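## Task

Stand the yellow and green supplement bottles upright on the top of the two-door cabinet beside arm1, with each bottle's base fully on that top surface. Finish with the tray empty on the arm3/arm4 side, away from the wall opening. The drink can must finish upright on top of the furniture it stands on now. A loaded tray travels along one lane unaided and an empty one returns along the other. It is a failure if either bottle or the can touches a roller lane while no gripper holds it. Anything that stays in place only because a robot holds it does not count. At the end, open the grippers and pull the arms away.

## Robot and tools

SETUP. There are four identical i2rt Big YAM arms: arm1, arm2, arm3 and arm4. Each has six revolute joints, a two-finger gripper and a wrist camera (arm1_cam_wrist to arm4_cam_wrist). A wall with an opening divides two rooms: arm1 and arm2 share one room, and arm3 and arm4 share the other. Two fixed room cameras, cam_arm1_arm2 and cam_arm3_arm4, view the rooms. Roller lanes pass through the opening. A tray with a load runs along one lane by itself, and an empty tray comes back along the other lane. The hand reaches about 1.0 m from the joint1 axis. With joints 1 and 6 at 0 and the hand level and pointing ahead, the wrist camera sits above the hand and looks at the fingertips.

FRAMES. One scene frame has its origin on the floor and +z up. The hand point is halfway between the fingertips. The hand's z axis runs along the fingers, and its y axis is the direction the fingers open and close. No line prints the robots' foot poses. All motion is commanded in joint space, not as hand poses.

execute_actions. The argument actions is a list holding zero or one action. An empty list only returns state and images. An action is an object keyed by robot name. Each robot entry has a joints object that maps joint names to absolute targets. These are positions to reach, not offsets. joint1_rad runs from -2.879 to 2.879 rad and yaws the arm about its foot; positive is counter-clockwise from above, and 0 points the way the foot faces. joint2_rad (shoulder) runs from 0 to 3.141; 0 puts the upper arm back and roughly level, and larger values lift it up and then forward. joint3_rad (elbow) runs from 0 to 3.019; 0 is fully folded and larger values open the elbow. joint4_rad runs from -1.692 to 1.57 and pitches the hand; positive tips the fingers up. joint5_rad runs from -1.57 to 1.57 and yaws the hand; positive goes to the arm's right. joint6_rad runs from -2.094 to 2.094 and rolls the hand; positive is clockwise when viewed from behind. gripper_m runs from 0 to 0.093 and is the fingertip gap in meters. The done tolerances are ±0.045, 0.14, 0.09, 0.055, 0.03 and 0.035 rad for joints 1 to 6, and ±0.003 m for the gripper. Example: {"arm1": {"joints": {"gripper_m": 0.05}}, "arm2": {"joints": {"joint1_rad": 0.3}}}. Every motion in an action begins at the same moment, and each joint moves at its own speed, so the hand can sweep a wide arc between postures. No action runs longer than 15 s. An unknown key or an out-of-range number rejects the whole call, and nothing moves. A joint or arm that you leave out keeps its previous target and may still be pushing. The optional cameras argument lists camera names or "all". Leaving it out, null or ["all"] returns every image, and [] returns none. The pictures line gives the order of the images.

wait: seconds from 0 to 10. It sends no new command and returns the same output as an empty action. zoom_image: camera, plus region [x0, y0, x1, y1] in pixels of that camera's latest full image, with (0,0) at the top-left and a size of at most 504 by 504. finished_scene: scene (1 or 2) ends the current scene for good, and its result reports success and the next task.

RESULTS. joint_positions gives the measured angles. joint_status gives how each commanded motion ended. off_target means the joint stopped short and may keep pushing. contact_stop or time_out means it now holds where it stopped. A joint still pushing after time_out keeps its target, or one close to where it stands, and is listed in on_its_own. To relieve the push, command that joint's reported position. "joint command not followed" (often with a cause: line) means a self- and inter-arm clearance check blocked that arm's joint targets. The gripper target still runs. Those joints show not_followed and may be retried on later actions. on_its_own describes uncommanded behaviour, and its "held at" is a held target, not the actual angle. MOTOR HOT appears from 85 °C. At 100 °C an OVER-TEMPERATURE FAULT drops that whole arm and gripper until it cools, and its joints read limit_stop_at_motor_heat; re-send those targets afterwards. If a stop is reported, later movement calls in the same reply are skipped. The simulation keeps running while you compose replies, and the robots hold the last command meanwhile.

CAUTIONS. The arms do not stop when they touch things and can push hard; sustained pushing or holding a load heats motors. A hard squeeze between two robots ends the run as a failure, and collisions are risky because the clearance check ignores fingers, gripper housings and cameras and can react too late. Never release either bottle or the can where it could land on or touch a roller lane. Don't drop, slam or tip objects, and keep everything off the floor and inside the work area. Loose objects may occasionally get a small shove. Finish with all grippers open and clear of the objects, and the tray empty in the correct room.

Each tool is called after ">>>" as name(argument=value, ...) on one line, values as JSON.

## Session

>>> execute_actions(actions=[])

Scene clock: 0.00 s.
arm1.joint_positions: joint1_rad=+0.147 joint2_rad=+0.611 joint3_rad=+1.534 joint4_rad=-1.564 joint5_rad=-0.154 joint6_rad=-0.137 gripper_m=+0.095
arm1.joint_status: not commanded
arm1.hand: x=-1.2005 y=-0.4294 z=+1.4499 quat_wxyz=(-0.262, +0.730, -0.510, -0.371) (m; scene frame)
arm2.joint_positions: joint1_rad=-0.194 joint2_rad=+0.327 joint3_rad=+1.332 joint4_rad=-1.511 joint5_rad=-0.146 joint6_rad=+0.029 gripper_m=+0.094
arm2.joint_status: not commanded
arm2.hand: x=-1.6940 y=+0.1331 z=+1.4768 quat_wxyz=(-0.510, -0.076, -0.857, -0.007) (m; scene frame)
arm3.joint_positions: joint1_rad=+0.199 joint2_rad=+0.622 joint3_rad=+1.618 joint4_rad=-1.358 joint5_rad=+0.088 joint6_rad=-0.020 gripper_m=+0.094
arm3.joint_status: not commanded
arm3.hand: x=+1.1347 y=-0.4056 z=+1.5107 quat_wxyz=(-0.388, +0.623, -0.539, -0.413) (m; scene frame)
arm4.joint_positions: joint1_rad=+0.646 joint2_rad=+0.420 joint3_rad=+1.498 joint4_rad=-1.368 joint5_rad=+0.140 joint6_rad=+0.120 gripper_m=+0.095
arm4.joint_status: not commanded
arm4.hand: x=+1.6917 y=+0.0670 z=+1.5502 quat_wxyz=(-0.178, -0.784, -0.185, +0.566) (m; scene frame)
pictures: arm1_cam_wrist, arm2_cam_wrist, arm3_cam_wrist, arm4_cam_wrist, cam_arm1_arm2, cam_arm3_arm4
Images, in order (width x height): arm1_cam_wrist 672x504, arm2_cam_wrist 672x504, arm3_cam_wrist 672x504, arm4_cam_wrist 672x504, cam_arm1_arm2 672x504, cam_arm3_arm4 672x504.

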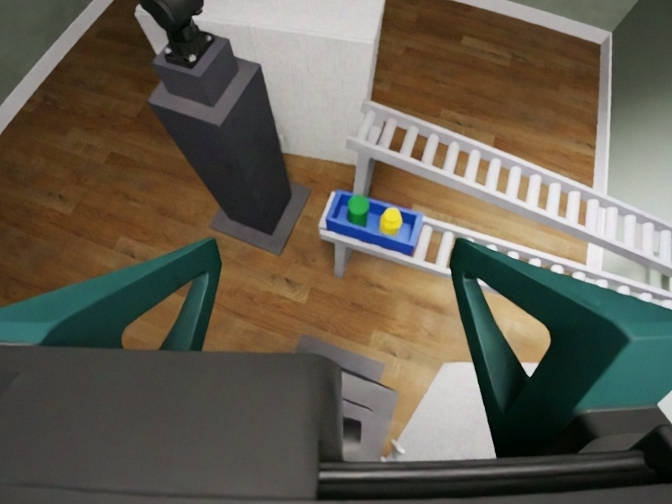

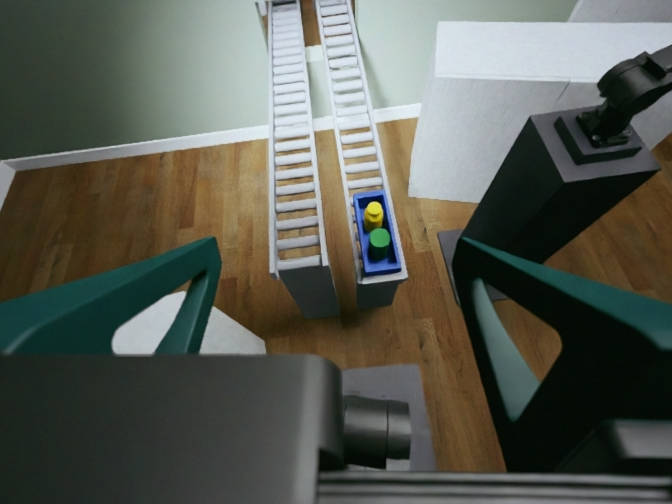

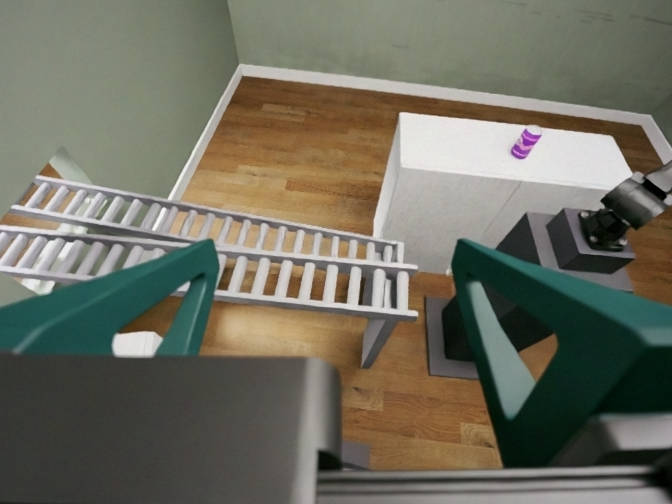

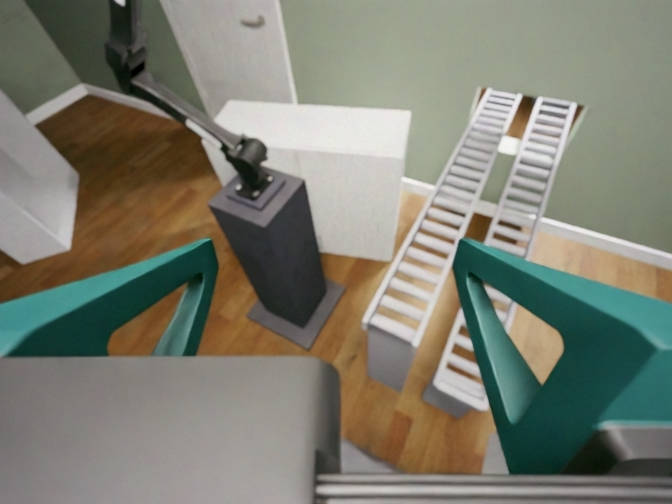

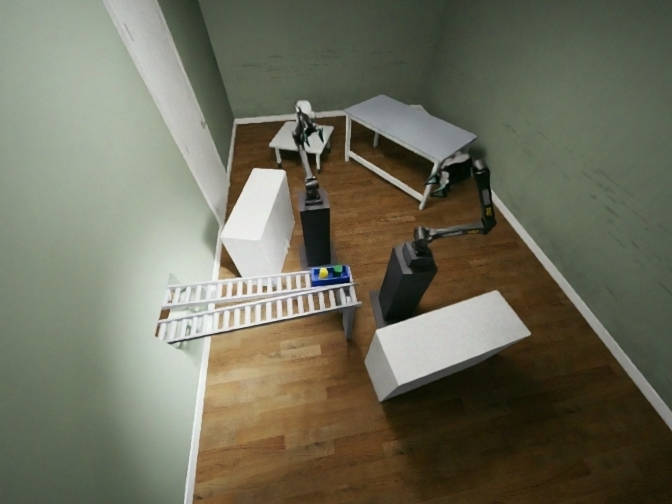

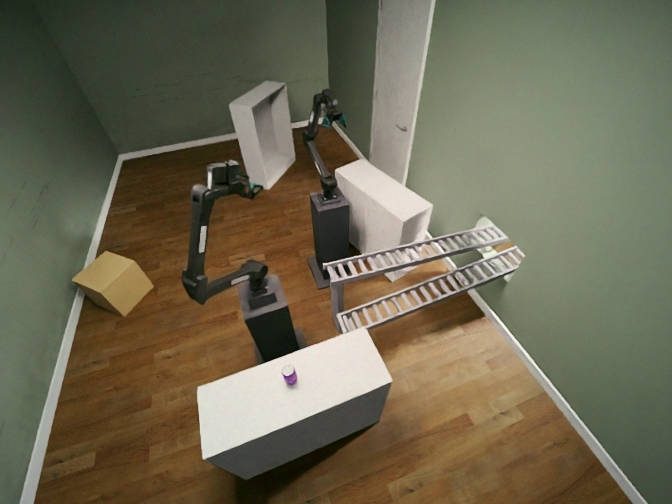

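>>> execute_actions(actions=[{"arm1":{"joints":{"joint1_rad":0.0,"joint2_rad":2.1,"joint3_rad":1.5,"joint4_rad":-0.97,"joint5_rad":0,"joint6_rad":0}},"arm2":{"joints":{"joint1_rad":0.6,"joint5_rad":0,"joint6_rad":0}}}], cameras=["arm1_cam_wrist","cam_arm1_arm2"])

Scene clock: 3.60 s.
arm1.joint_positions: joint1_rad=+0.011 joint2_rad=+2.089 joint3_rad=+1.483 joint4_rad=-0.975 joint5_rad=-0.002 joint6_rad=-0.010 gripper_m=+0.095
arm1.joint_status: all done
arm1.hand: x=-1.1633 y=-0.0201 z=+0.8501 quat_wxyz=(+0.009, +0.714, -0.700, -0.003) (m; scene frame)
arm2.joint_positions: joint1_rad=+0.591 joint2_rad=+0.327 joint3_rad=+1.332 joint4_rad=-1.511 joint5_rad=-0.003 joint6_rad=+0.010 gripper_m=+0.094
arm2.joint_status: all done
arm2.hand: x=-1.7107 y=+0.1881 z=+1.4756 quat_wxyz=(-0.487, +0.232, -0.831, -0.138) (m; scene frame)
arm3.joint_positions: joint1_rad=+0.199 joint2_rad=+0.622 joint3_rad=+1.618 joint4_rad=-1.358 joint5_rad=+0.088 joint6_rad=-0.020 gripper_m=+0.094
arm3.joint_status: not commanded
arm3.hand: x=+1.1347 y=-0.4056 z=+1.5107 quat_wxyz=(-0.388, +0.623, -0.539, -0.413) (m; scene frame)
arm4.joint_positions: joint1_rad=+0.646 joint2_rad=+0.420 joint3_rad=+1.498 joint4_rad=-1.368 joint5_rad=+0.140 joint6_rad=+0.120 gripper_m=+0.095
arm4.joint_status: not commanded
arm4.hand: x=+1.6917 y=+0.0670 z=+1.5502 quat_wxyz=(-0.178, -0.784, -0.185, +0.566) (m; scene frame)
pictures: arm1_cam_wrist, cam_arm1_arm2
Images, in order (width x height): arm1_cam_wrist 672x504, cam_arm1_arm2 672x504.

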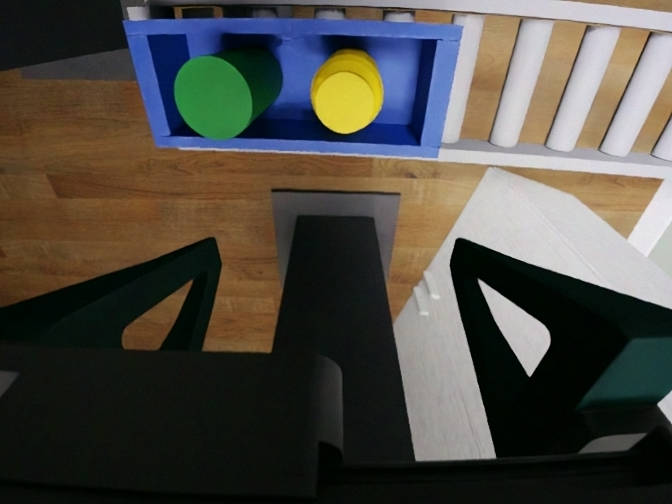

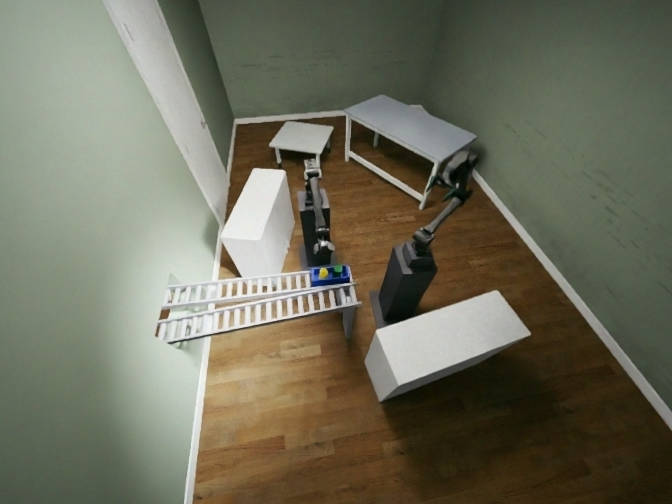

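>>> execute_actions(actions=[{"arm1":{"joints":{"joint1_rad":-0.01,"joint2_rad":2.42,"joint3_rad":1.48,"joint4_rad":-0.62,"gripper_m":0.088}}}], cameras=["arm1_cam_wrist"])

Scene clock: 6.17 s.
arm1.joint_positions: joint1_rad=+0.004 joint2_rad=+2.440 joint3_rad=+1.461 joint4_rad=-0.630 joint5_rad=-0.002 joint6_rad=-0.010 gripper_m=+0.088
arm1.joint_status: all done
arm1.hand: x=-1.1622 y=-0.0411 z=+0.6479 quat_wxyz=(+0.019, +0.711, -0.703, +0.007) (m; scene frame)
arm2.joint_positions: joint1_rad=+0.591 joint2_rad=+0.327 joint3_rad=+1.332 joint4_rad=-1.511 joint5_rad=-0.003 joint6_rad=+0.010 gripper_m=+0.094
arm2.joint_status: not commanded
arm2.hand: x=-1.7107 y=+0.1881 z=+1.4756 quat_wxyz=(-0.487, +0.232, -0.831, -0.138) (m; scene frame)
arm3.joint_positions: joint1_rad=+0.199 joint2_rad=+0.622 joint3_rad=+1.618 joint4_rad=-1.358 joint5_rad=+0.088 joint6_rad=-0.020 gripper_m=+0.094
arm3.joint_status: not commanded
arm3.hand: x=+1.1347 y=-0.4056 z=+1.5107 quat_wxyz=(-0.388, +0.623, -0.539, -0.413) (m; scene frame)
arm4.joint_positions: joint1_rad=+0.646 joint2_rad=+0.420 joint3_rad=+1.498 joint4_rad=-1.368 joint5_rad=+0.140 joint6_rad=+0.120 gripper_m=+0.095
arm4.joint_status: not commanded
arm4.hand: x=+1.6917 y=+0.0670 z=+1.5502 quat_wxyz=(-0.178, -0.784, -0.185, +0.566) (m; scene frame)
pictures: arm1_cam_wrist
Images, in order (width x height): arm1_cam_wrist 672x504.

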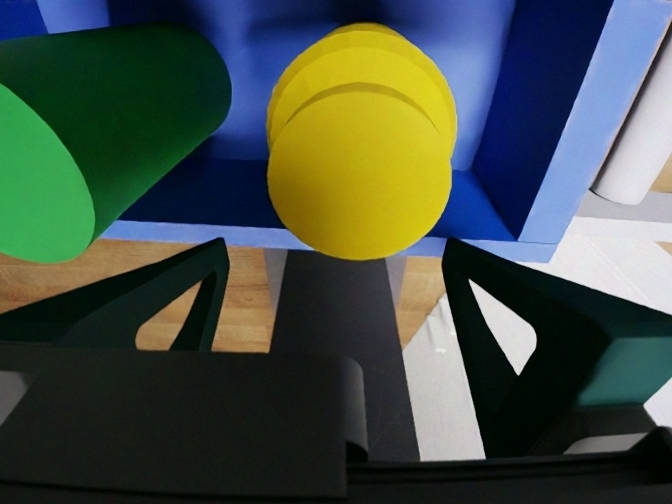

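>>> execute_actions(actions=[{"arm1":{"joints":{"joint1_rad":-0.035,"joint2_rad":2.46,"joint3_rad":1.59,"joint4_rad":-0.66}}}], cameras=["arm1_cam_wrist"])

Scene clock: 8.03 s.
arm1.joint_positions: joint1_rad=-0.027 joint2_rad=+2.440 joint3_rad=+1.578 joint4_rad=-0.653 joint5_rad=-0.002 joint6_rad=-0.010 gripper_m=+0.088
arm1.joint_status: all done
arm1.hand: x=-1.1427 y=+0.0170 z=+0.6748 quat_wxyz=(-0.014, +0.700, -0.714, -0.025) (m; scene frame)
arm2.joint_positions: joint1_rad=+0.591 joint2_rad=+0.327 joint3_rad=+1.332 joint4_rad=-1.511 joint5_rad=-0.003 joint6_rad=+0.010 gripper_m=+0.094
arm2.joint_status: not commanded
arm2.hand: x=-1.7107 y=+0.1881 z=+1.4756 quat_wxyz=(-0.487, +0.232, -0.831, -0.138) (m; scene frame)
arm3.joint_positions: joint1_rad=+0.199 joint2_rad=+0.622 joint3_rad=+1.618 joint4_rad=-1.358 joint5_rad=+0.088 joint6_rad=-0.020 gripper_m=+0.094
arm3.joint_status: not commanded
arm3.hand: x=+1.1347 y=-0.4056 z=+1.5107 quat_wxyz=(-0.388, +0.623, -0.539, -0.413) (m; scene frame)
arm4.joint_positions: joint1_rad=+0.646 joint2_rad=+0.420 joint3_rad=+1.498 joint4_rad=-1.368 joint5_rad=+0.140 joint6_rad=+0.120 gripper_m=+0.095
arm4.joint_status: not commanded
arm4.hand: x=+1.6917 y=+0.0670 z=+1.5502 quat_wxyz=(-0.178, -0.784, -0.185, +0.566) (m; scene frame)
pictures: arm1_cam_wrist
Images, in order (width x height): arm1_cam_wrist 672x504.

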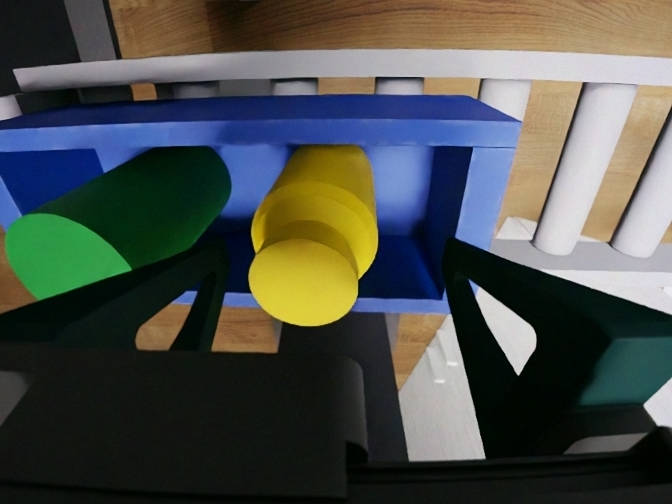

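>>> execute_actions(actions=[{"arm1":{"joints":{"joint1_rad":0.005,"joint2_rad":2.446,"joint3_rad":1.50,"joint4_rad":-0.63}}}], cameras=["arm1_cam_wrist"])

Scene clock: 10.27 s.
arm1.joint_positions: joint1_rad=-0.005 joint2_rad=+2.440 joint3_rad=+1.491 joint4_rad=-0.637 joint5_rad=-0.002 joint6_rad=-0.010 gripper_m=+0.088
arm1.joint_status: all done
arm1.hand: x=-1.1571 y=-0.0262 z=+0.6542 quat_wxyz=(+0.011, +0.708, -0.706, -0.001) (m; scene frame)
arm2.joint_positions: joint1_rad=+0.591 joint2_rad=+0.327 joint3_rad=+1.332 joint4_rad=-1.511 joint5_rad=-0.003 joint6_rad=+0.010 gripper_m=+0.094
arm2.joint_status: not commanded
arm2.hand: x=-1.7107 y=+0.1881 z=+1.4756 quat_wxyz=(-0.487, +0.232, -0.831, -0.138) (m; scene frame)
arm3.joint_positions: joint1_rad=+0.199 joint2_rad=+0.622 joint3_rad=+1.618 joint4_rad=-1.358 joint5_rad=+0.088 joint6_rad=-0.020 gripper_m=+0.094
arm3.joint_status: not commanded
arm3.hand: x=+1.1347 y=-0.4056 z=+1.5107 quat_wxyz=(-0.388, +0.623, -0.539, -0.413) (m; scene frame)
arm4.joint_positions: joint1_rad=+0.646 joint2_rad=+0.420 joint3_rad=+1.498 joint4_rad=-1.368 joint5_rad=+0.140 joint6_rad=+0.120 gripper_m=+0.095
arm4.joint_status: not commanded
arm4.hand: x=+1.6917 y=+0.0670 z=+1.5502 quat_wxyz=(-0.178, -0.784, -0.185, +0.566) (m; scene frame)
pictures: arm1_cam_wrist
Images, in order (width x height): arm1_cam_wrist 672x504.

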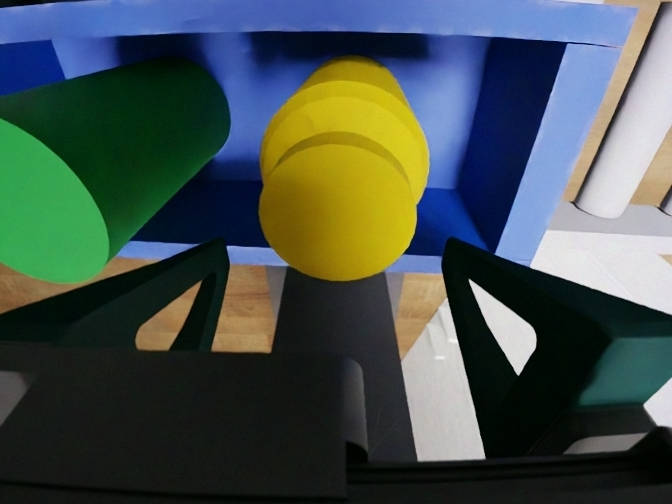

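>>> execute_actions(actions=[{"arm1":{"joints":{"joint2_rad":2.595,"joint3_rad":1.63,"joint4_rad":-0.60}}}], cameras=["arm1_cam_wrist"])

Scene clock: 11.97 s.
arm1.joint_positions: joint1_rad=-0.005 joint2_rad=+2.572 joint3_rad=+1.615 joint4_rad=-0.603 joint5_rad=-0.002 joint6_rad=-0.010 gripper_m=+0.088
arm1.joint_status: all done
arm1.hand: x=-1.1577 y=+0.0000 z=+0.6067 quat_wxyz=(+0.002, +0.708, -0.706, -0.010) (m; scene frame)
arm2.joint_positions: joint1_rad=+0.591 joint2_rad=+0.327 joint3_rad=+1.332 joint4_rad=-1.511 joint5_rad=-0.003 joint6_rad=+0.010 gripper_m=+0.094
arm2.joint_status: not commanded
arm2.hand: x=-1.7107 y=+0.1881 z=+1.4756 quat_wxyz=(-0.487, +0.232, -0.831, -0.138) (m; scene frame)
arm3.joint_positions: joint1_rad=+0.199 joint2_rad=+0.622 joint3_rad=+1.618 joint4_rad=-1.358 joint5_rad=+0.088 joint6_rad=-0.020 gripper_m=+0.094
arm3.joint_status: not commanded
arm3.hand: x=+1.1347 y=-0.4056 z=+1.5107 quat_wxyz=(-0.388, +0.623, -0.539, -0.413) (m; scene frame)
arm4.joint_positions: joint1_rad=+0.646 joint2_rad=+0.420 joint3_rad=+1.498 joint4_rad=-1.368 joint5_rad=+0.140 joint6_rad=+0.120 gripper_m=+0.095
arm4.joint_status: not commanded
arm4.hand: x=+1.6917 y=+0.0670 z=+1.5502 quat_wxyz=(-0.178, -0.784, -0.185, +0.566) (m; scene frame)
pictures: arm1_cam_wrist
Images, in order (width x height): arm1_cam_wrist 672x504.

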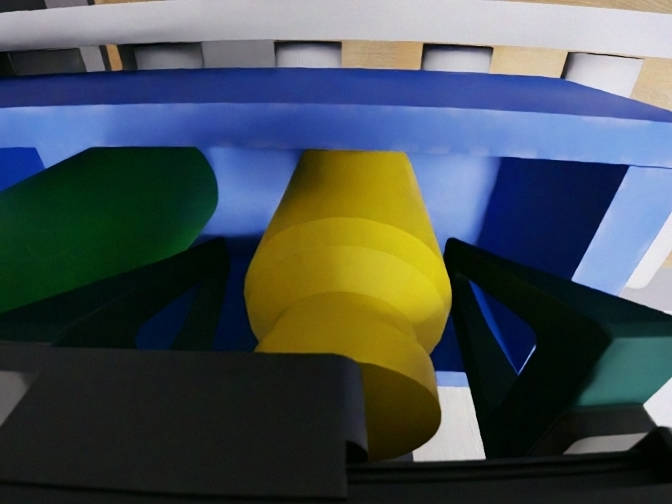

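>>> execute_actions(actions=[{"arm1":{"joints":{"joint2_rad":2.625,"joint4_rad":-0.58}}}], cameras=[])

>>> execute_actions(actions=[{"arm1":{"joints":{"gripper_m":0.05}}}], cameras=["arm1_cam_wrist"])

Scene clock: 16.10 s.
arm1.joint_positions: joint1_rad=-0.005 joint2_rad=+2.579 joint3_rad=+1.615 joint4_rad=-0.590 joint5_rad=-0.001 joint6_rad=-0.010 gripper_m=+0.088
arm1.joint_status: all done
arm1.hand: x=-1.1575 y=+0.0005 z=+0.6026 quat_wxyz=(-0.001, +0.708, -0.706, -0.012) (m; scene frame)
arm2.joint_positions: joint1_rad=+0.591 joint2_rad=+0.327 joint3_rad=+1.332 joint4_rad=-1.511 joint5_rad=-0.003 joint6_rad=+0.010 gripper_m=+0.094
arm2.joint_status: not commanded
arm2.hand: x=-1.7107 y=+0.1881 z=+1.4756 quat_wxyz=(-0.487, +0.232, -0.831, -0.138) (m; scene frame)
arm3.joint_positions: joint1_rad=+0.199 joint2_rad=+0.622 joint3_rad=+1.618 joint4_rad=-1.358 joint5_rad=+0.088 joint6_rad=-0.020 gripper_m=+0.094
arm3.joint_status: not commanded
arm3.hand: x=+1.1347 y=-0.4056 z=+1.5107 quat_wxyz=(-0.388, +0.623, -0.539, -0.413) (m; scene frame)
arm4.joint_positions: joint1_rad=+0.646 joint2_rad=+0.420 joint3_rad=+1.498 joint4_rad=-1.368 joint5_rad=+0.140 joint6_rad=+0.120 gripper_m=+0.095
arm4.joint_status: not commanded
arm4.hand: x=+1.6917 y=+0.0670 z=+1.5502 quat_wxyz=(-0.178, -0.784, -0.185, +0.566) (m; scene frame)
pictures: none
No camera images: the call's "cameras" was empty. Leave "cameras" out to get every camera's image.

Scene clock: 16.67 s.
arm1.joint_positions: joint1_rad=-0.005 joint2_rad=+2.580 joint3_rad=+1.615 joint4_rad=-0.590 joint5_rad=-0.001 joint6_rad=-0.009 gripper_m=+0.066
arm1.joint_status: gripper_m off_target (ended at +0.066, target +0.050)
arm1.hand: x=-1.1576 y=+0.0003 z=+0.6024 quat_wxyz=(+0.000, +0.708, -0.706, -0.012) (m; scene frame)
arm2.joint_positions: joint1_rad=+0.591 joint2_rad=+0.327 joint3_rad=+1.332 joint4_rad=-1.511 joint5_rad=-0.003 joint6_rad=+0.010 gripper_m=+0.094
arm2.joint_status: not commanded
arm2.hand: x=-1.7107 y=+0.1881 z=+1.4756 quat_wxyz=(-0.487, +0.232, -0.831, -0.138) (m; scene frame)
arm3.joint_positions: joint1_rad=+0.199 joint2_rad=+0.622 joint3_rad=+1.618 joint4_rad=-1.358 joint5_rad=+0.088 joint6_rad=-0.020 gripper_m=+0.094
arm3.joint_status: not commanded
arm3.hand: x=+1.1347 y=-0.4056 z=+1.5107 quat_wxyz=(-0.388, +0.623, -0.539, -0.413) (m; scene frame)
arm4.joint_positions: joint1_rad=+0.646 joint2_rad=+0.420 joint3_rad=+1.498 joint4_rad=-1.368 joint5_rad=+0.140 joint6_rad=+0.120 gripper_m=+0.095
arm4.joint_status: not commanded
arm4.hand: x=+1.6917 y=+0.0670 z=+1.5502 quat_wxyz=(-0.178, -0.784, -0.185, +0.566) (m; scene frame)
pictures: arm1_cam_wrist
Images, in order (width x height): arm1_cam_wrist 672x504.

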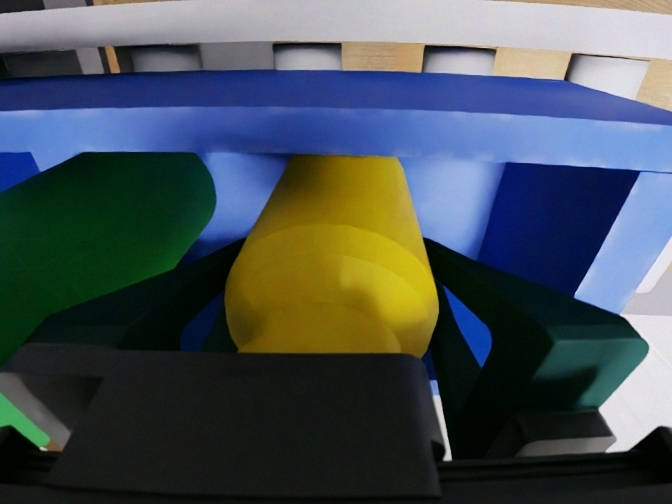

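>>> execute_actions(actions=[{"arm1":{"joints":{"joint2_rad":2.30,"joint3_rad":1.51,"joint4_rad":-0.78}}}], cameras=["arm1_cam_wrist"])

>>> execute_actions(actions=[{"arm1":{"joints":{"joint2_rad":1.72,"joint3_rad":1.62,"joint4_rad":-1.47}}}], cameras=[])

>>> execute_actions(actions=[{"arm1":{"joints":{"joint1_rad":-1.35}}}], cameras=["arm1_cam_wrist","cam_arm1_arm2"])

Scene clock: 18.67 s.
arm1.joint_positions: joint1_rad=-0.005 joint2_rad=+2.289 joint3_rad=+1.503 joint4_rad=-0.772 joint5_rad=+0.000 joint6_rad=-0.009 gripper_m=+0.066
arm1.joint_status: all done
arm1.hand: x=-1.1554 y=-0.0046 z=+0.7424 quat_wxyz=(+0.000, +0.708, -0.706, -0.010) (m; scene frame)
arm2.joint_positions: joint1_rad=+0.591 joint2_rad=+0.327 joint3_rad=+1.332 joint4_rad=-1.511 joint5_rad=-0.003 joint6_rad=+0.010 gripper_m=+0.094
arm2.joint_status: not commanded
arm2.hand: x=-1.7107 y=+0.1881 z=+1.4756 quat_wxyz=(-0.487, +0.232, -0.831, -0.138) (m; scene frame)
arm3.joint_positions: joint1_rad=+0.199 joint2_rad=+0.622 joint3_rad=+1.618 joint4_rad=-1.358 joint5_rad=+0.088 joint6_rad=-0.020 gripper_m=+0.094
arm3.joint_status: not commanded
arm3.hand: x=+1.1347 y=-0.4056 z=+1.5107 quat_wxyz=(-0.388, +0.623, -0.539, -0.413) (m; scene frame)
arm4.joint_positions: joint1_rad=+0.646 joint2_rad=+0.420 joint3_rad=+1.498 joint4_rad=-1.368 joint5_rad=+0.140 joint6_rad=+0.120 gripper_m=+0.095
arm4.joint_status: not commanded
arm4.hand: x=+1.6917 y=+0.0670 z=+1.5502 quat_wxyz=(-0.178, -0.784, -0.185, +0.566) (m; scene frame)
pictures: arm1_cam_wrist
Images, in order (width x height): arm1_cam_wrist 672x504.

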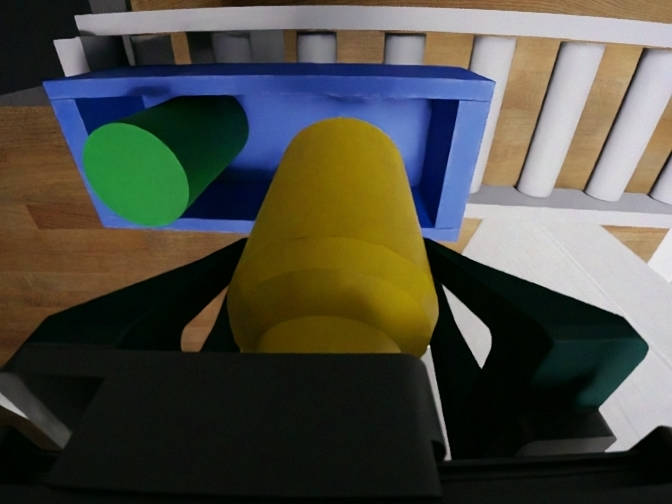

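Scene clock: 20.40 s.
arm1.joint_positions: joint1_rad=-0.005 joint2_rad=+1.717 joint3_rad=+1.606 joint4_rad=-1.462 joint5_rad=+0.000 joint6_rad=-0.009 gripper_m=+0.066
arm1.joint_status: all done
arm1.hand: x=-1.1506 y=-0.0769 z=+1.0948 quat_wxyz=(+0.006, +0.708, -0.706, -0.005) (m; scene frame)
arm2.joint_positions: joint1_rad=+0.591 joint2_rad=+0.327 joint3_rad=+1.332 joint4_rad=-1.511 joint5_rad=-0.003 joint6_rad=+0.010 gripper_m=+0.094
arm2.joint_status: not commanded
arm2.hand: x=-1.7107 y=+0.1881 z=+1.4756 quat_wxyz=(-0.487, +0.232, -0.831, -0.138) (m; scene frame)
arm3.joint_positions: joint1_rad=+0.199 joint2_rad=+0.622 joint3_rad=+1.618 joint4_rad=-1.358 joint5_rad=+0.088 joint6_rad=-0.020 gripper_m=+0.094
arm3.joint_status: not commanded
arm3.hand: x=+1.1347 y=-0.4056 z=+1.5107 quat_wxyz=(-0.388, +0.623, -0.539, -0.413) (m; scene frame)
arm4.joint_positions: joint1_rad=+0.646 joint2_rad=+0.420 joint3_rad=+1.498 joint4_rad=-1.368 joint5_rad=+0.140 joint6_rad=+0.120 gripper_m=+0.095
arm4.joint_status: not commanded
arm4.hand: x=+1.6917 y=+0.0670 z=+1.5502 quat_wxyz=(-0.178, -0.784, -0.185, +0.566) (m; scene frame)
pictures: none
No camera images: the call's "cameras" was empty. Leave "cameras" out to get every camera's image.

Scene clock: 22.13 s.
arm1.joint_positions: joint1_rad=-1.353 joint2_rad=+1.717 joint3_rad=+1.606 joint4_rad=-1.462 joint5_rad=+0.001 joint6_rad=-0.008 gripper_m=+0.066
arm1.joint_status: all done
arm1.hand: x=-0.6433 y=-0.4888 z=+1.0867 quat_wxyz=(+0.008, +0.112, -0.994, -0.001) (m; scene frame)
arm2.joint_positions: joint1_rad=+0.591 joint2_rad=+0.327 joint3_rad=+1.332 joint4_rad=-1.511 joint5_rad=-0.003 joint6_rad=+0.010 gripper_m=+0.094
arm2.joint_status: not commanded
arm2.hand: x=-1.7107 y=+0.1881 z=+1.4756 quat_wxyz=(-0.487, +0.232, -0.831, -0.138) (m; scene frame)
arm3.joint_positions: joint1_rad=+0.199 joint2_rad=+0.622 joint3_rad=+1.618 joint4_rad=-1.358 joint5_rad=+0.088 joint6_rad=-0.020 gripper_m=+0.094
arm3.joint_status: not commanded
arm3.hand: x=+1.1347 y=-0.4056 z=+1.5107 quat_wxyz=(-0.388, +0.623, -0.539, -0.413) (m; scene frame)
arm4.joint_positions: joint1_rad=+0.646 joint2_rad=+0.420 joint3_rad=+1.498 joint4_rad=-1.368 joint5_rad=+0.140 joint6_rad=+0.120 gripper_m=+0.095
arm4.joint_status: not commanded
arm4.hand: x=+1.6917 y=+0.0670 z=+1.5502 quat_wxyz=(-0.178, -0.784, -0.185, +0.566) (m; scene frame)
pictures: arm1_cam_wrist, cam_arm1_arm2
Images, in order (width x height): arm1_cam_wrist 672x504, cam_arm1_arm2 672x504.

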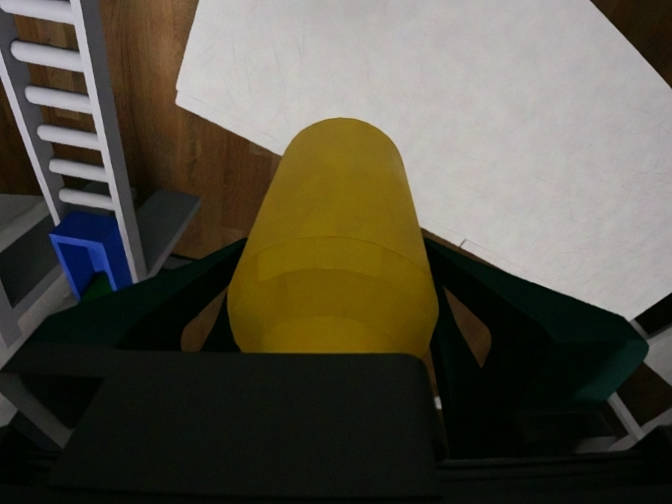

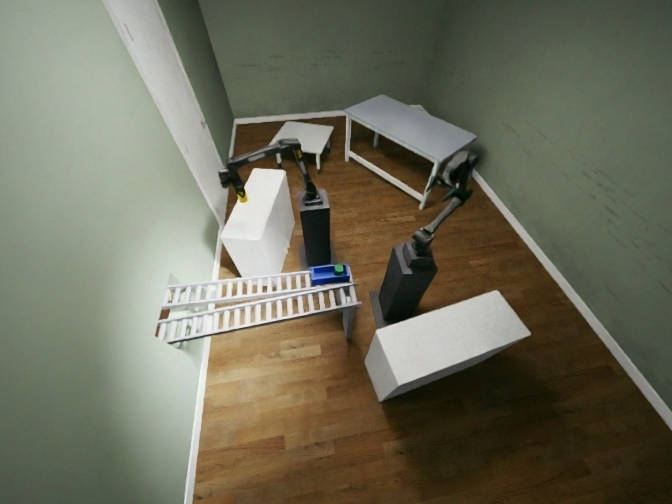

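>>> execute_actions(actions=[{"arm1":{"joints":{"joint2_rad":2.0,"joint3_rad":1.52,"joint4_rad":-1.09}}}], cameras=["arm1_cam_wrist","cam_arm1_arm2"])

>>> zoom_image(camera="cam_arm1_arm2", region=[200,140,320,260])

Scene clock: 24.10 s.
arm1.joint_positions: joint1_rad=-1.353 joint2_rad=+2.036 joint3_rad=+1.492 joint4_rad=-1.099 joint5_rad=+0.001 joint6_rad=-0.008 gripper_m=+0.066
arm1.joint_status: all done
arm1.hand: x=-0.6094 y=-0.4805 z=+0.8742 quat_wxyz=(+0.043, +0.112, -0.993, +0.003) (m; scene frame)
arm2.joint_positions: joint1_rad=+0.591 joint2_rad=+0.327 joint3_rad=+1.332 joint4_rad=-1.511 joint5_rad=-0.003 joint6_rad=+0.010 gripper_m=+0.094
arm2.joint_status: not commanded
arm2.hand: x=-1.7107 y=+0.1881 z=+1.4756 quat_wxyz=(-0.487, +0.232, -0.831, -0.138) (m; scene frame)
arm3.joint_positions: joint1_rad=+0.199 joint2_rad=+0.622 joint3_rad=+1.618 joint4_rad=-1.358 joint5_rad=+0.088 joint6_rad=-0.020 gripper_m=+0.094
arm3.joint_status: not commanded
arm3.hand: x=+1.1347 y=-0.4056 z=+1.5107 quat_wxyz=(-0.388, +0.623, -0.539, -0.413) (m; scene frame)
arm4.joint_positions: joint1_rad=+0.646 joint2_rad=+0.420 joint3_rad=+1.498 joint4_rad=-1.368 joint5_rad=+0.140 joint6_rad=+0.120 gripper_m=+0.095
arm4.joint_status: not commanded
arm4.hand: x=+1.6917 y=+0.0670 z=+1.5502 quat_wxyz=(-0.178, -0.784, -0.185, +0.566) (m; scene frame)
pictures: arm1_cam_wrist, cam_arm1_arm2
Images, in order (width x height): arm1_cam_wrist 672x504, cam_arm1_arm2 672x504.

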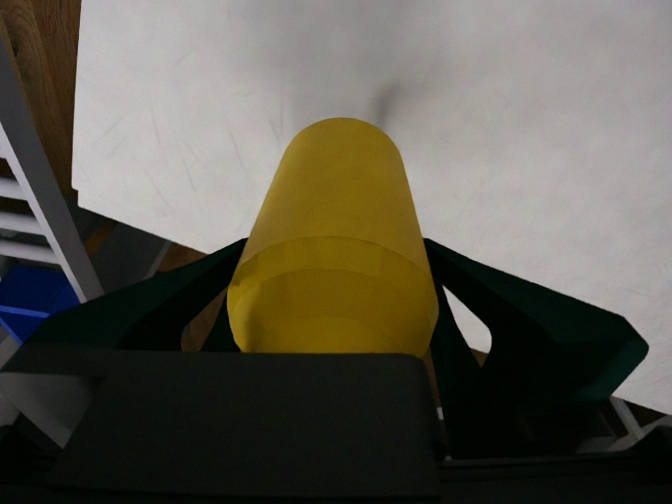

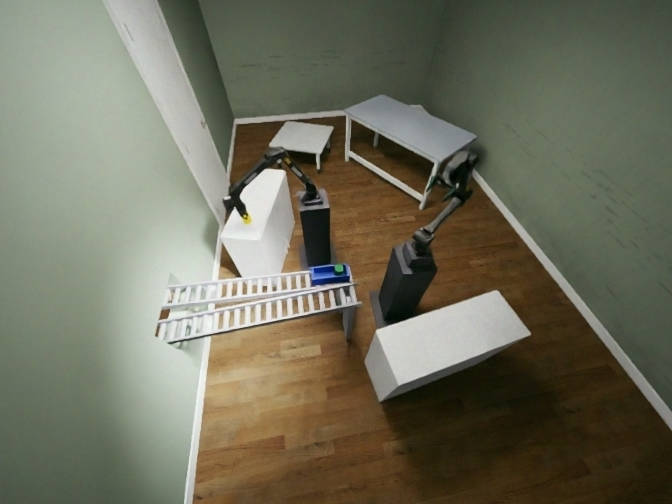

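Region (200, 140, 320, 260) of cam_arm1_arm2's 672x504 image, scaled by 4.200, with more detail than that image has.

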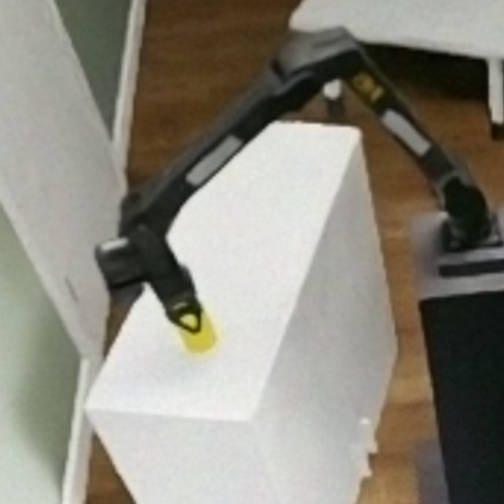

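>>> execute_actions(actions=[{"arm1":{"joints":{"joint2_rad":2.11,"joint4_rad":-0.98}}}], cameras=["arm1_cam_wrist"])

Scene clock: 25.60 s.
arm1.joint_positions: joint1_rad=-1.353 joint2_rad=+2.101 joint3_rad=+1.492 joint4_rad=-0.989 joint5_rad=+0.001 joint6_rad=-0.008 gripper_m=+0.066
arm1.joint_status: all done
arm1.hand: x=-0.5934 y=-0.4768 z=+0.8370 quat_wxyz=(+0.021, +0.112, -0.994, +0.001) (m; scene frame)
arm2.joint_positions: joint1_rad=+0.591 joint2_rad=+0.327 joint3_rad=+1.332 joint4_rad=-1.511 joint5_rad=-0.003 joint6_rad=+0.010 gripper_m=+0.094
arm2.joint_status: not commanded
arm2.hand: x=-1.7107 y=+0.1881 z=+1.4756 quat_wxyz=(-0.487, +0.232, -0.831, -0.138) (m; scene frame)
arm3.joint_positions: joint1_rad=+0.199 joint2_rad=+0.622 joint3_rad=+1.618 joint4_rad=-1.358 joint5_rad=+0.088 joint6_rad=-0.020 gripper_m=+0.094
arm3.joint_status: not commanded
arm3.hand: x=+1.1347 y=-0.4056 z=+1.5107 quat_wxyz=(-0.388, +0.623, -0.539, -0.413) (m; scene frame)
arm4.joint_positions: joint1_rad=+0.646 joint2_rad=+0.420 joint3_rad=+1.498 joint4_rad=-1.368 joint5_rad=+0.140 joint6_rad=+0.120 gripper_m=+0.095
arm4.joint_status: not commanded
arm4.hand: x=+1.6917 y=+0.0670 z=+1.5502 quat_wxyz=(-0.178, -0.784, -0.185, +0.566) (m; scene frame)
pictures: arm1_cam_wrist
Images, in order (width x height): arm1_cam_wrist 672x504.

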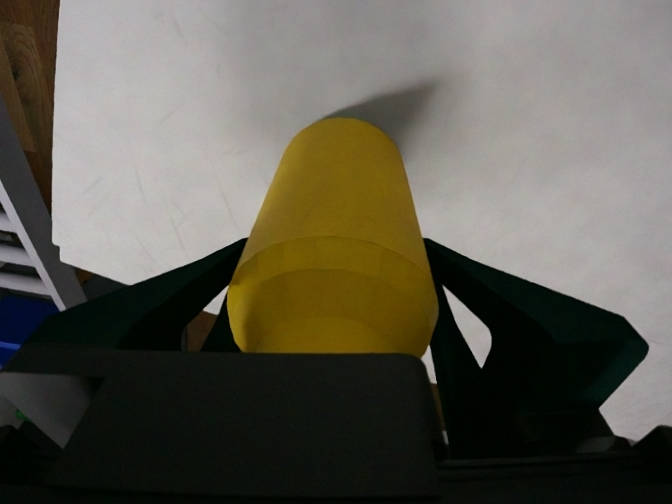

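Nearly touching.

>>> execute_actions(actions=[{"arm1":{"joints":{"joint2_rad":2.16,"joint4_rad":-0.94}}}], cameras=["arm1_cam_wrist"])

Scene clock: 26.43 s.
arm1.joint_positions: joint1_rad=-1.353 joint2_rad=+2.110 joint3_rad=+1.493 joint4_rad=-0.955 joint5_rad=+0.000 joint6_rad=-0.008 gripper_m=+0.066
arm1.joint_status: all done
arm1.hand: x=-0.5863 y=-0.4750 z=+0.8324 quat_wxyz=(+0.008, +0.111, -0.994, -0.001) (m; scene frame)
arm2.joint_positions: joint1_rad=+0.591 joint2_rad=+0.327 joint3_rad=+1.332 joint4_rad=-1.511 joint5_rad=-0.003 joint6_rad=+0.010 gripper_m=+0.094
arm2.joint_status: not commanded
arm2.hand: x=-1.7107 y=+0.1881 z=+1.4756 quat_wxyz=(-0.487, +0.232, -0.831, -0.138) (m; scene frame)
arm3.joint_positions: joint1_rad=+0.199 joint2_rad=+0.622 joint3_rad=+1.618 joint4_rad=-1.358 joint5_rad=+0.088 joint6_rad=-0.020 gripper_m=+0.094
arm3.joint_status: not commanded
arm3.hand: x=+1.1347 y=-0.4056 z=+1.5107 quat_wxyz=(-0.388, +0.623, -0.539, -0.413) (m; scene frame)
arm4.joint_positions: joint1_rad=+0.646 joint2_rad=+0.420 joint3_rad=+1.498 joint4_rad=-1.368 joint5_rad=+0.140 joint6_rad=+0.120 gripper_m=+0.095
arm4.joint_status: not commanded
arm4.hand: x=+1.6917 y=+0.0670 z=+1.5502 quat_wxyz=(-0.178, -0.784, -0.185, +0.566) (m; scene frame)
pictures: arm1_cam_wrist
Images, in order (width x height): arm1_cam_wrist 672x504.

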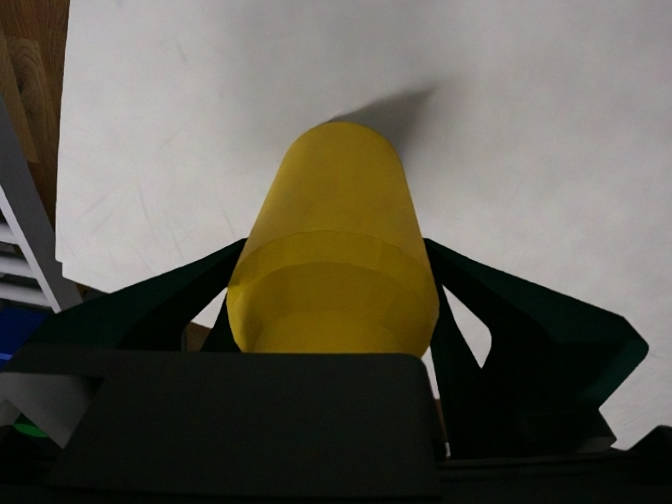

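Contact. Release, lift, go around to green.

>>> execute_actions(actions=[{"arm1":{"joints":{"joint2_rad":2.11,"gripper_m":0.093}}}], cameras=["arm1_cam_wrist"])

>>> execute_actions(actions=[{"arm1":{"joints":{"joint2_rad":1.72,"joint3_rad":1.62,"joint4_rad":-1.47}}}], cameras=["arm1_cam_wrist"])

>>> execute_actions(actions=[{"arm1":{"joints":{"joint1_rad":0.20}}}], cameras=[])

>>> execute_actions(actions=[{"arm1":{"joints":{"joint2_rad":2.24,"joint3_rad":1.53,"joint4_rad":-0.85}}}], cameras=["arm1_cam_wrist"])

Scene clock: 27.87 s.
arm1.joint_positions: joint1_rad=-1.353 joint2_rad=+2.110 joint3_rad=+1.493 joint4_rad=-0.951 joint5_rad=+0.000 joint6_rad=-0.008 gripper_m=+0.093
arm1.joint_status: all done
arm1.hand: x=-0.5852 y=-0.4747 z=+0.8324 quat_wxyz=(+0.006, +0.111, -0.994, -0.002) (m; scene frame)
arm2.joint_positions: joint1_rad=+0.591 joint2_rad=+0.327 joint3_rad=+1.332 joint4_rad=-1.511 joint5_rad=-0.003 joint6_rad=+0.010 gripper_m=+0.094
arm2.joint_status: not commanded
arm2.hand: x=-1.7107 y=+0.1881 z=+1.4756 quat_wxyz=(-0.487, +0.232, -0.831, -0.138) (m; scene frame)
arm3.joint_positions: joint1_rad=+0.199 joint2_rad=+0.622 joint3_rad=+1.618 joint4_rad=-1.358 joint5_rad=+0.088 joint6_rad=-0.020 gripper_m=+0.094
arm3.joint_status: not commanded
arm3.hand: x=+1.1347 y=-0.4056 z=+1.5107 quat_wxyz=(-0.388, +0.623, -0.539, -0.413) (m; scene frame)
arm4.joint_positions: joint1_rad=+0.646 joint2_rad=+0.420 joint3_rad=+1.498 joint4_rad=-1.368 joint5_rad=+0.140 joint6_rad=+0.120 gripper_m=+0.095
arm4.joint_status: not commanded
arm4.hand: x=+1.6917 y=+0.0670 z=+1.5502 quat_wxyz=(-0.178, -0.784, -0.185, +0.566) (m; scene frame)
pictures: arm1_cam_wrist
Images, in order (width x height): arm1_cam_wrist 672x504.

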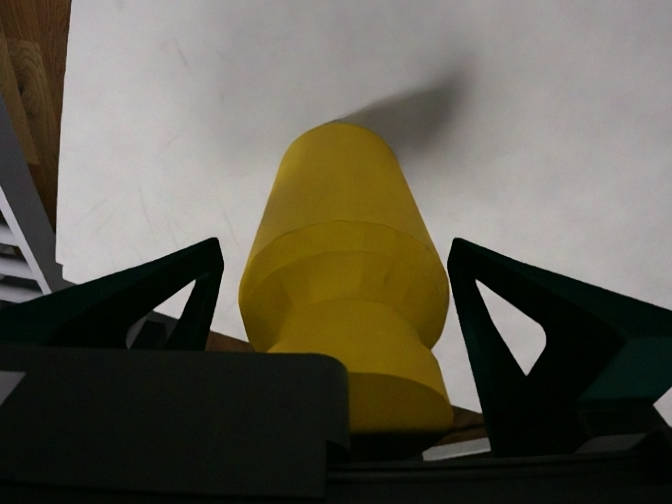

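Scene clock: 29.30 s.
arm1.joint_positions: joint1_rad=-1.353 joint2_rad=+1.699 joint3_rad=+1.613 joint4_rad=-1.461 joint5_rad=+0.000 joint6_rad=-0.008 gripper_m=+0.093
arm1.joint_status: all done
arm1.hand: x=-0.6425 y=-0.4884 z=+1.0984 quat_wxyz=(-0.005, +0.111, -0.994, -0.003) (m; scene frame)
arm2.joint_positions: joint1_rad=+0.591 joint2_rad=+0.327 joint3_rad=+1.332 joint4_rad=-1.511 joint5_rad=-0.003 joint6_rad=+0.010 gripper_m=+0.094
arm2.joint_status: not commanded
arm2.hand: x=-1.7107 y=+0.1881 z=+1.4756 quat_wxyz=(-0.487, +0.232, -0.831, -0.138) (m; scene frame)
arm3.joint_positions: joint1_rad=+0.199 joint2_rad=+0.622 joint3_rad=+1.618 joint4_rad=-1.358 joint5_rad=+0.088 joint6_rad=-0.020 gripper_m=+0.094
arm3.joint_status: not commanded
arm3.hand: x=+1.1347 y=-0.4056 z=+1.5107 quat_wxyz=(-0.388, +0.623, -0.539, -0.413) (m; scene frame)
arm4.joint_positions: joint1_rad=+0.646 joint2_rad=+0.420 joint3_rad=+1.498 joint4_rad=-1.368 joint5_rad=+0.140 joint6_rad=+0.120 gripper_m=+0.095
arm4.joint_status: not commanded
arm4.hand: x=+1.6917 y=+0.0670 z=+1.5502 quat_wxyz=(-0.178, -0.784, -0.185, +0.566) (m; scene frame)
pictures: arm1_cam_wrist
Images, in order (width x height): arm1_cam_wrist 672x504.

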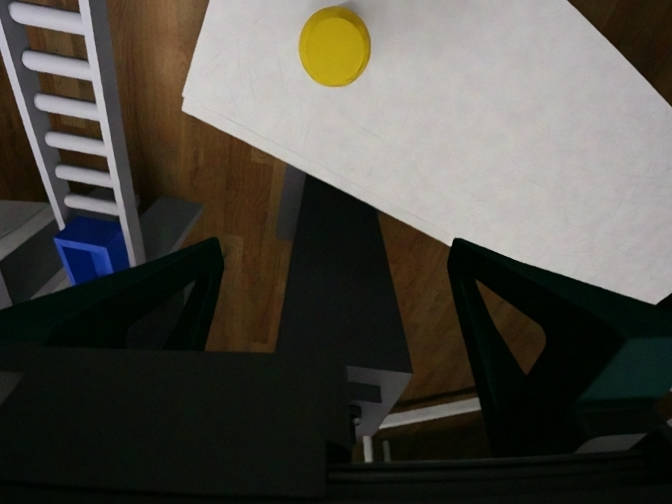

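Scene clock: 31.23 s.
arm1.joint_positions: joint1_rad=+0.203 joint2_rad=+1.705 joint3_rad=+1.613 joint4_rad=-1.461 joint5_rad=-0.001 joint6_rad=-0.008 gripper_m=+0.093
arm1.joint_status: all done
arm1.hand: x=-1.2590 y=-0.0861 z=+1.1046 quat_wxyz=(-0.001, +0.777, -0.630, -0.013) (m; scene frame)
arm2.joint_positions: joint1_rad=+0.591 joint2_rad=+0.327 joint3_rad=+1.332 joint4_rad=-1.511 joint5_rad=-0.003 joint6_rad=+0.010 gripper_m=+0.094
arm2.joint_status: not commanded
arm2.hand: x=-1.7107 y=+0.1881 z=+1.4756 quat_wxyz=(-0.487, +0.232, -0.831, -0.138) (m; scene frame)
arm3.joint_positions: joint1_rad=+0.199 joint2_rad=+0.622 joint3_rad=+1.618 joint4_rad=-1.358 joint5_rad=+0.088 joint6_rad=-0.020 gripper_m=+0.094
arm3.joint_status: not commanded
arm3.hand: x=+1.1347 y=-0.4056 z=+1.5107 quat_wxyz=(-0.388, +0.623, -0.539, -0.413) (m; scene frame)
arm4.joint_positions: joint1_rad=+0.646 joint2_rad=+0.420 joint3_rad=+1.498 joint4_rad=-1.368 joint5_rad=+0.140 joint6_rad=+0.120 gripper_m=+0.095
arm4.joint_status: not commanded
arm4.hand: x=+1.6917 y=+0.0670 z=+1.5502 quat_wxyz=(-0.178, -0.784, -0.185, +0.566) (m; scene frame)
pictures: none
No camera images: the call's "cameras" was empty. Leave "cameras" out to get every camera's image.

Scene clock: 32.57 s.
arm1.joint_positions: joint1_rad=+0.203 joint2_rad=+2.261 joint3_rad=+1.508 joint4_rad=-0.860 joint5_rad=-0.001 joint6_rad=-0.008 gripper_m=+0.093
arm1.joint_status: all done
arm1.hand: x=-1.2760 y=-0.0277 z=+0.7620 quat_wxyz=(+0.018, +0.777, -0.629, +0.009) (m; scene frame)
arm2.joint_positions: joint1_rad=+0.591 joint2_rad=+0.327 joint3_rad=+1.332 joint4_rad=-1.511 joint5_rad=-0.003 joint6_rad=+0.010 gripper_m=+0.094
arm2.joint_status: not commanded
arm2.hand: x=-1.7107 y=+0.1881 z=+1.4756 quat_wxyz=(-0.487, +0.232, -0.831, -0.138) (m; scene frame)
arm3.joint_positions: joint1_rad=+0.199 joint2_rad=+0.622 joint3_rad=+1.618 joint4_rad=-1.358 joint5_rad=+0.088 joint6_rad=-0.020 gripper_m=+0.094
arm3.joint_status: not commanded
arm3.hand: x=+1.1347 y=-0.4056 z=+1.5107 quat_wxyz=(-0.388, +0.623, -0.539, -0.413) (m; scene frame)
arm4.joint_positions: joint1_rad=+0.646 joint2_rad=+0.420 joint3_rad=+1.498 joint4_rad=-1.368 joint5_rad=+0.140 joint6_rad=+0.120 gripper_m=+0.095
arm4.joint_status: not commanded
arm4.hand: x=+1.6917 y=+0.0670 z=+1.5502 quat_wxyz=(-0.178, -0.784, -0.185, +0.566) (m; scene frame)
pictures: arm1_cam_wrist
Images, in order (width x height): arm1_cam_wrist 672x504.

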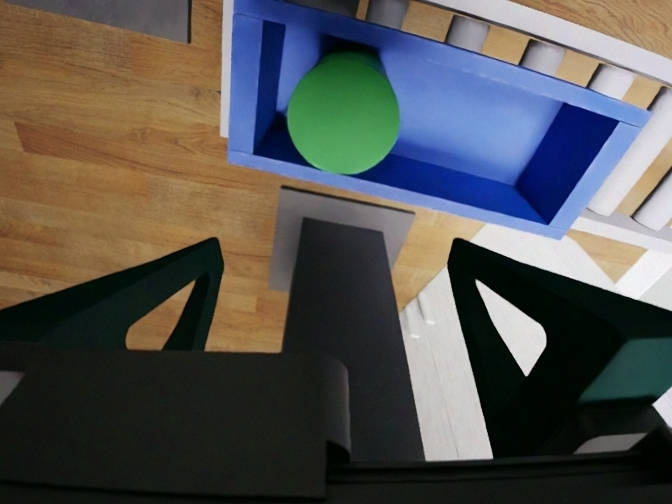

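>>> execute_actions(actions=[{"arm1":{"joints":{"joint1_rad":0.185,"joint2_rad":2.44,"joint3_rad":1.59,"joint4_rad":-0.70}}}], cameras=["arm1_cam_wrist"])

Scene clock: 34.77 s.
arm1.joint_positions: joint1_rad=+0.201 joint2_rad=+2.435 joint3_rad=+1.579 joint4_rad=-0.708 joint5_rad=-0.001 joint6_rad=-0.008 gripper_m=+0.093
arm1.joint_status: all done
arm1.hand: x=-1.2800 y=-0.0058 z=+0.6796 quat_wxyz=(+0.003, +0.776, -0.631, -0.009) (m; scene frame)
arm2.joint_positions: joint1_rad=+0.591 joint2_rad=+0.327 joint3_rad=+1.332 joint4_rad=-1.511 joint5_rad=-0.003 joint6_rad=+0.010 gripper_m=+0.094
arm2.joint_status: not commanded
arm2.hand: x=-1.7107 y=+0.1881 z=+1.4756 quat_wxyz=(-0.487, +0.232, -0.831, -0.138) (m; scene frame)
arm3.joint_positions: joint1_rad=+0.199 joint2_rad=+0.622 joint3_rad=+1.618 joint4_rad=-1.358 joint5_rad=+0.088 joint6_rad=-0.020 gripper_m=+0.094
arm3.joint_status: not commanded
arm3.hand: x=+1.1347 y=-0.4056 z=+1.5107 quat_wxyz=(-0.388, +0.623, -0.539, -0.413) (m; scene frame)
arm4.joint_positions: joint1_rad=+0.646 joint2_rad=+0.420 joint3_rad=+1.498 joint4_rad=-1.368 joint5_rad=+0.140 joint6_rad=+0.120 gripper_m=+0.095
arm4.joint_status: not commanded
arm4.hand: x=+1.6917 y=+0.0670 z=+1.5502 quat_wxyz=(-0.178, -0.784, -0.185, +0.566) (m; scene frame)
pictures: arm1_cam_wrist
Images, in order (width x height): arm1_cam_wrist 672x504.

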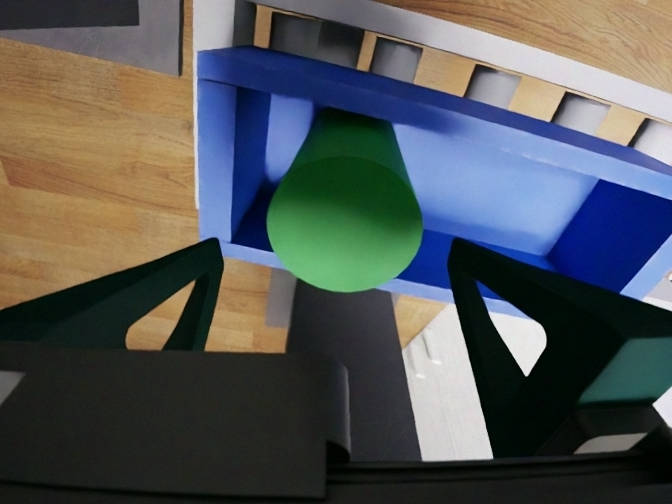

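>>> execute_actions(actions=[{"arm1":{"joints":{"joint1_rad":0.17,"gripper_m":0.086}}}], cameras=[])

>>> execute_actions(actions=[{"arm1":{"joints":{"joint2_rad":2.58,"joint3_rad":1.635,"joint4_rad":-0.635}}}], cameras=["arm1_cam_wrist"])

Scene clock: 36.43 s.
arm1.joint_positions: joint1_rad=+0.181 joint2_rad=+2.435 joint3_rad=+1.579 joint4_rad=-0.708 joint5_rad=-0.001 joint6_rad=-0.008 gripper_m=+0.086
arm1.joint_status: all done
arm1.hand: x=-1.2680 y=-0.0035 z=+0.6794 quat_wxyz=(+0.003, +0.770, -0.639, -0.009) (m; scene frame)
arm2.joint_positions: joint1_rad=+0.591 joint2_rad=+0.327 joint3_rad=+1.332 joint4_rad=-1.511 joint5_rad=-0.003 joint6_rad=+0.010 gripper_m=+0.094
arm2.joint_status: not commanded
arm2.hand: x=-1.7107 y=+0.1881 z=+1.4756 quat_wxyz=(-0.487, +0.232, -0.831, -0.138) (m; scene frame)
arm3.joint_positions: joint1_rad=+0.199 joint2_rad=+0.622 joint3_rad=+1.618 joint4_rad=-1.358 joint5_rad=+0.088 joint6_rad=-0.020 gripper_m=+0.094
arm3.joint_status: not commanded
arm3.hand: x=+1.1347 y=-0.4056 z=+1.5107 quat_wxyz=(-0.388, +0.623, -0.539, -0.413) (m; scene frame)
arm4.joint_positions: joint1_rad=+0.646 joint2_rad=+0.420 joint3_rad=+1.498 joint4_rad=-1.368 joint5_rad=+0.140 joint6_rad=+0.120 gripper_m=+0.095
arm4.joint_status: not commanded
arm4.hand: x=+1.6917 y=+0.0670 z=+1.5502 quat_wxyz=(-0.178, -0.784, -0.185, +0.566) (m; scene frame)
pictures: none
No camera images: the call's "cameras" was empty. Leave "cameras" out to get every camera's image.

Scene clock: 37.70 s.
arm1.joint_positions: joint1_rad=+0.181 joint2_rad=+2.568 joint3_rad=+1.624 joint4_rad=-0.640 joint5_rad=-0.001 joint6_rad=-0.008 gripper_m=+0.086
arm1.joint_status: all done
arm1.hand: x=-1.2675 y=-0.0113 z=+0.6131 quat_wxyz=(+0.009, +0.770, -0.638, -0.002) (m; scene frame)
arm2.joint_positions: joint1_rad=+0.591 joint2_rad=+0.327 joint3_rad=+1.332 joint4_rad=-1.511 joint5_rad=-0.003 joint6_rad=+0.010 gripper_m=+0.094
arm2.joint_status: not commanded
arm2.hand: x=-1.7107 y=+0.1881 z=+1.4756 quat_wxyz=(-0.487, +0.232, -0.831, -0.138) (m; scene frame)
arm3.joint_positions: joint1_rad=+0.199 joint2_rad=+0.622 joint3_rad=+1.618 joint4_rad=-1.358 joint5_rad=+0.088 joint6_rad=-0.020 gripper_m=+0.094
arm3.joint_status: not commanded
arm3.hand: x=+1.1347 y=-0.4056 z=+1.5107 quat_wxyz=(-0.388, +0.623, -0.539, -0.413) (m; scene frame)
arm4.joint_positions: joint1_rad=+0.646 joint2_rad=+0.420 joint3_rad=+1.498 joint4_rad=-1.368 joint5_rad=+0.140 joint6_rad=+0.120 gripper_m=+0.095
arm4.joint_status: not commanded
arm4.hand: x=+1.6917 y=+0.0670 z=+1.5502 quat_wxyz=(-0.178, -0.784, -0.185, +0.566) (m; scene frame)
pictures: arm1_cam_wrist
Images, in order (width x height): arm1_cam_wrist 672x504.

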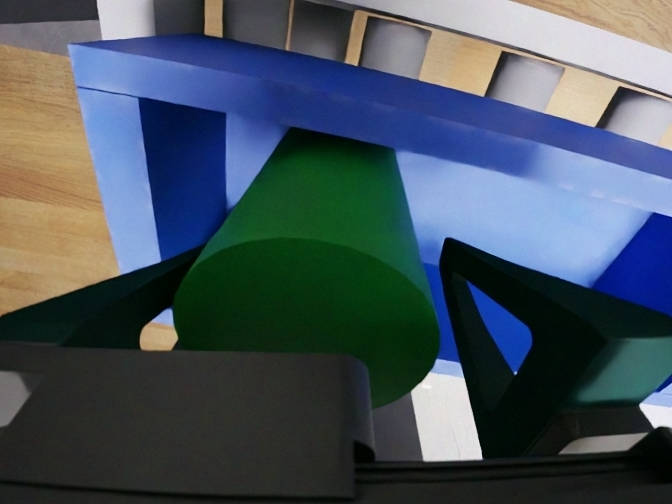

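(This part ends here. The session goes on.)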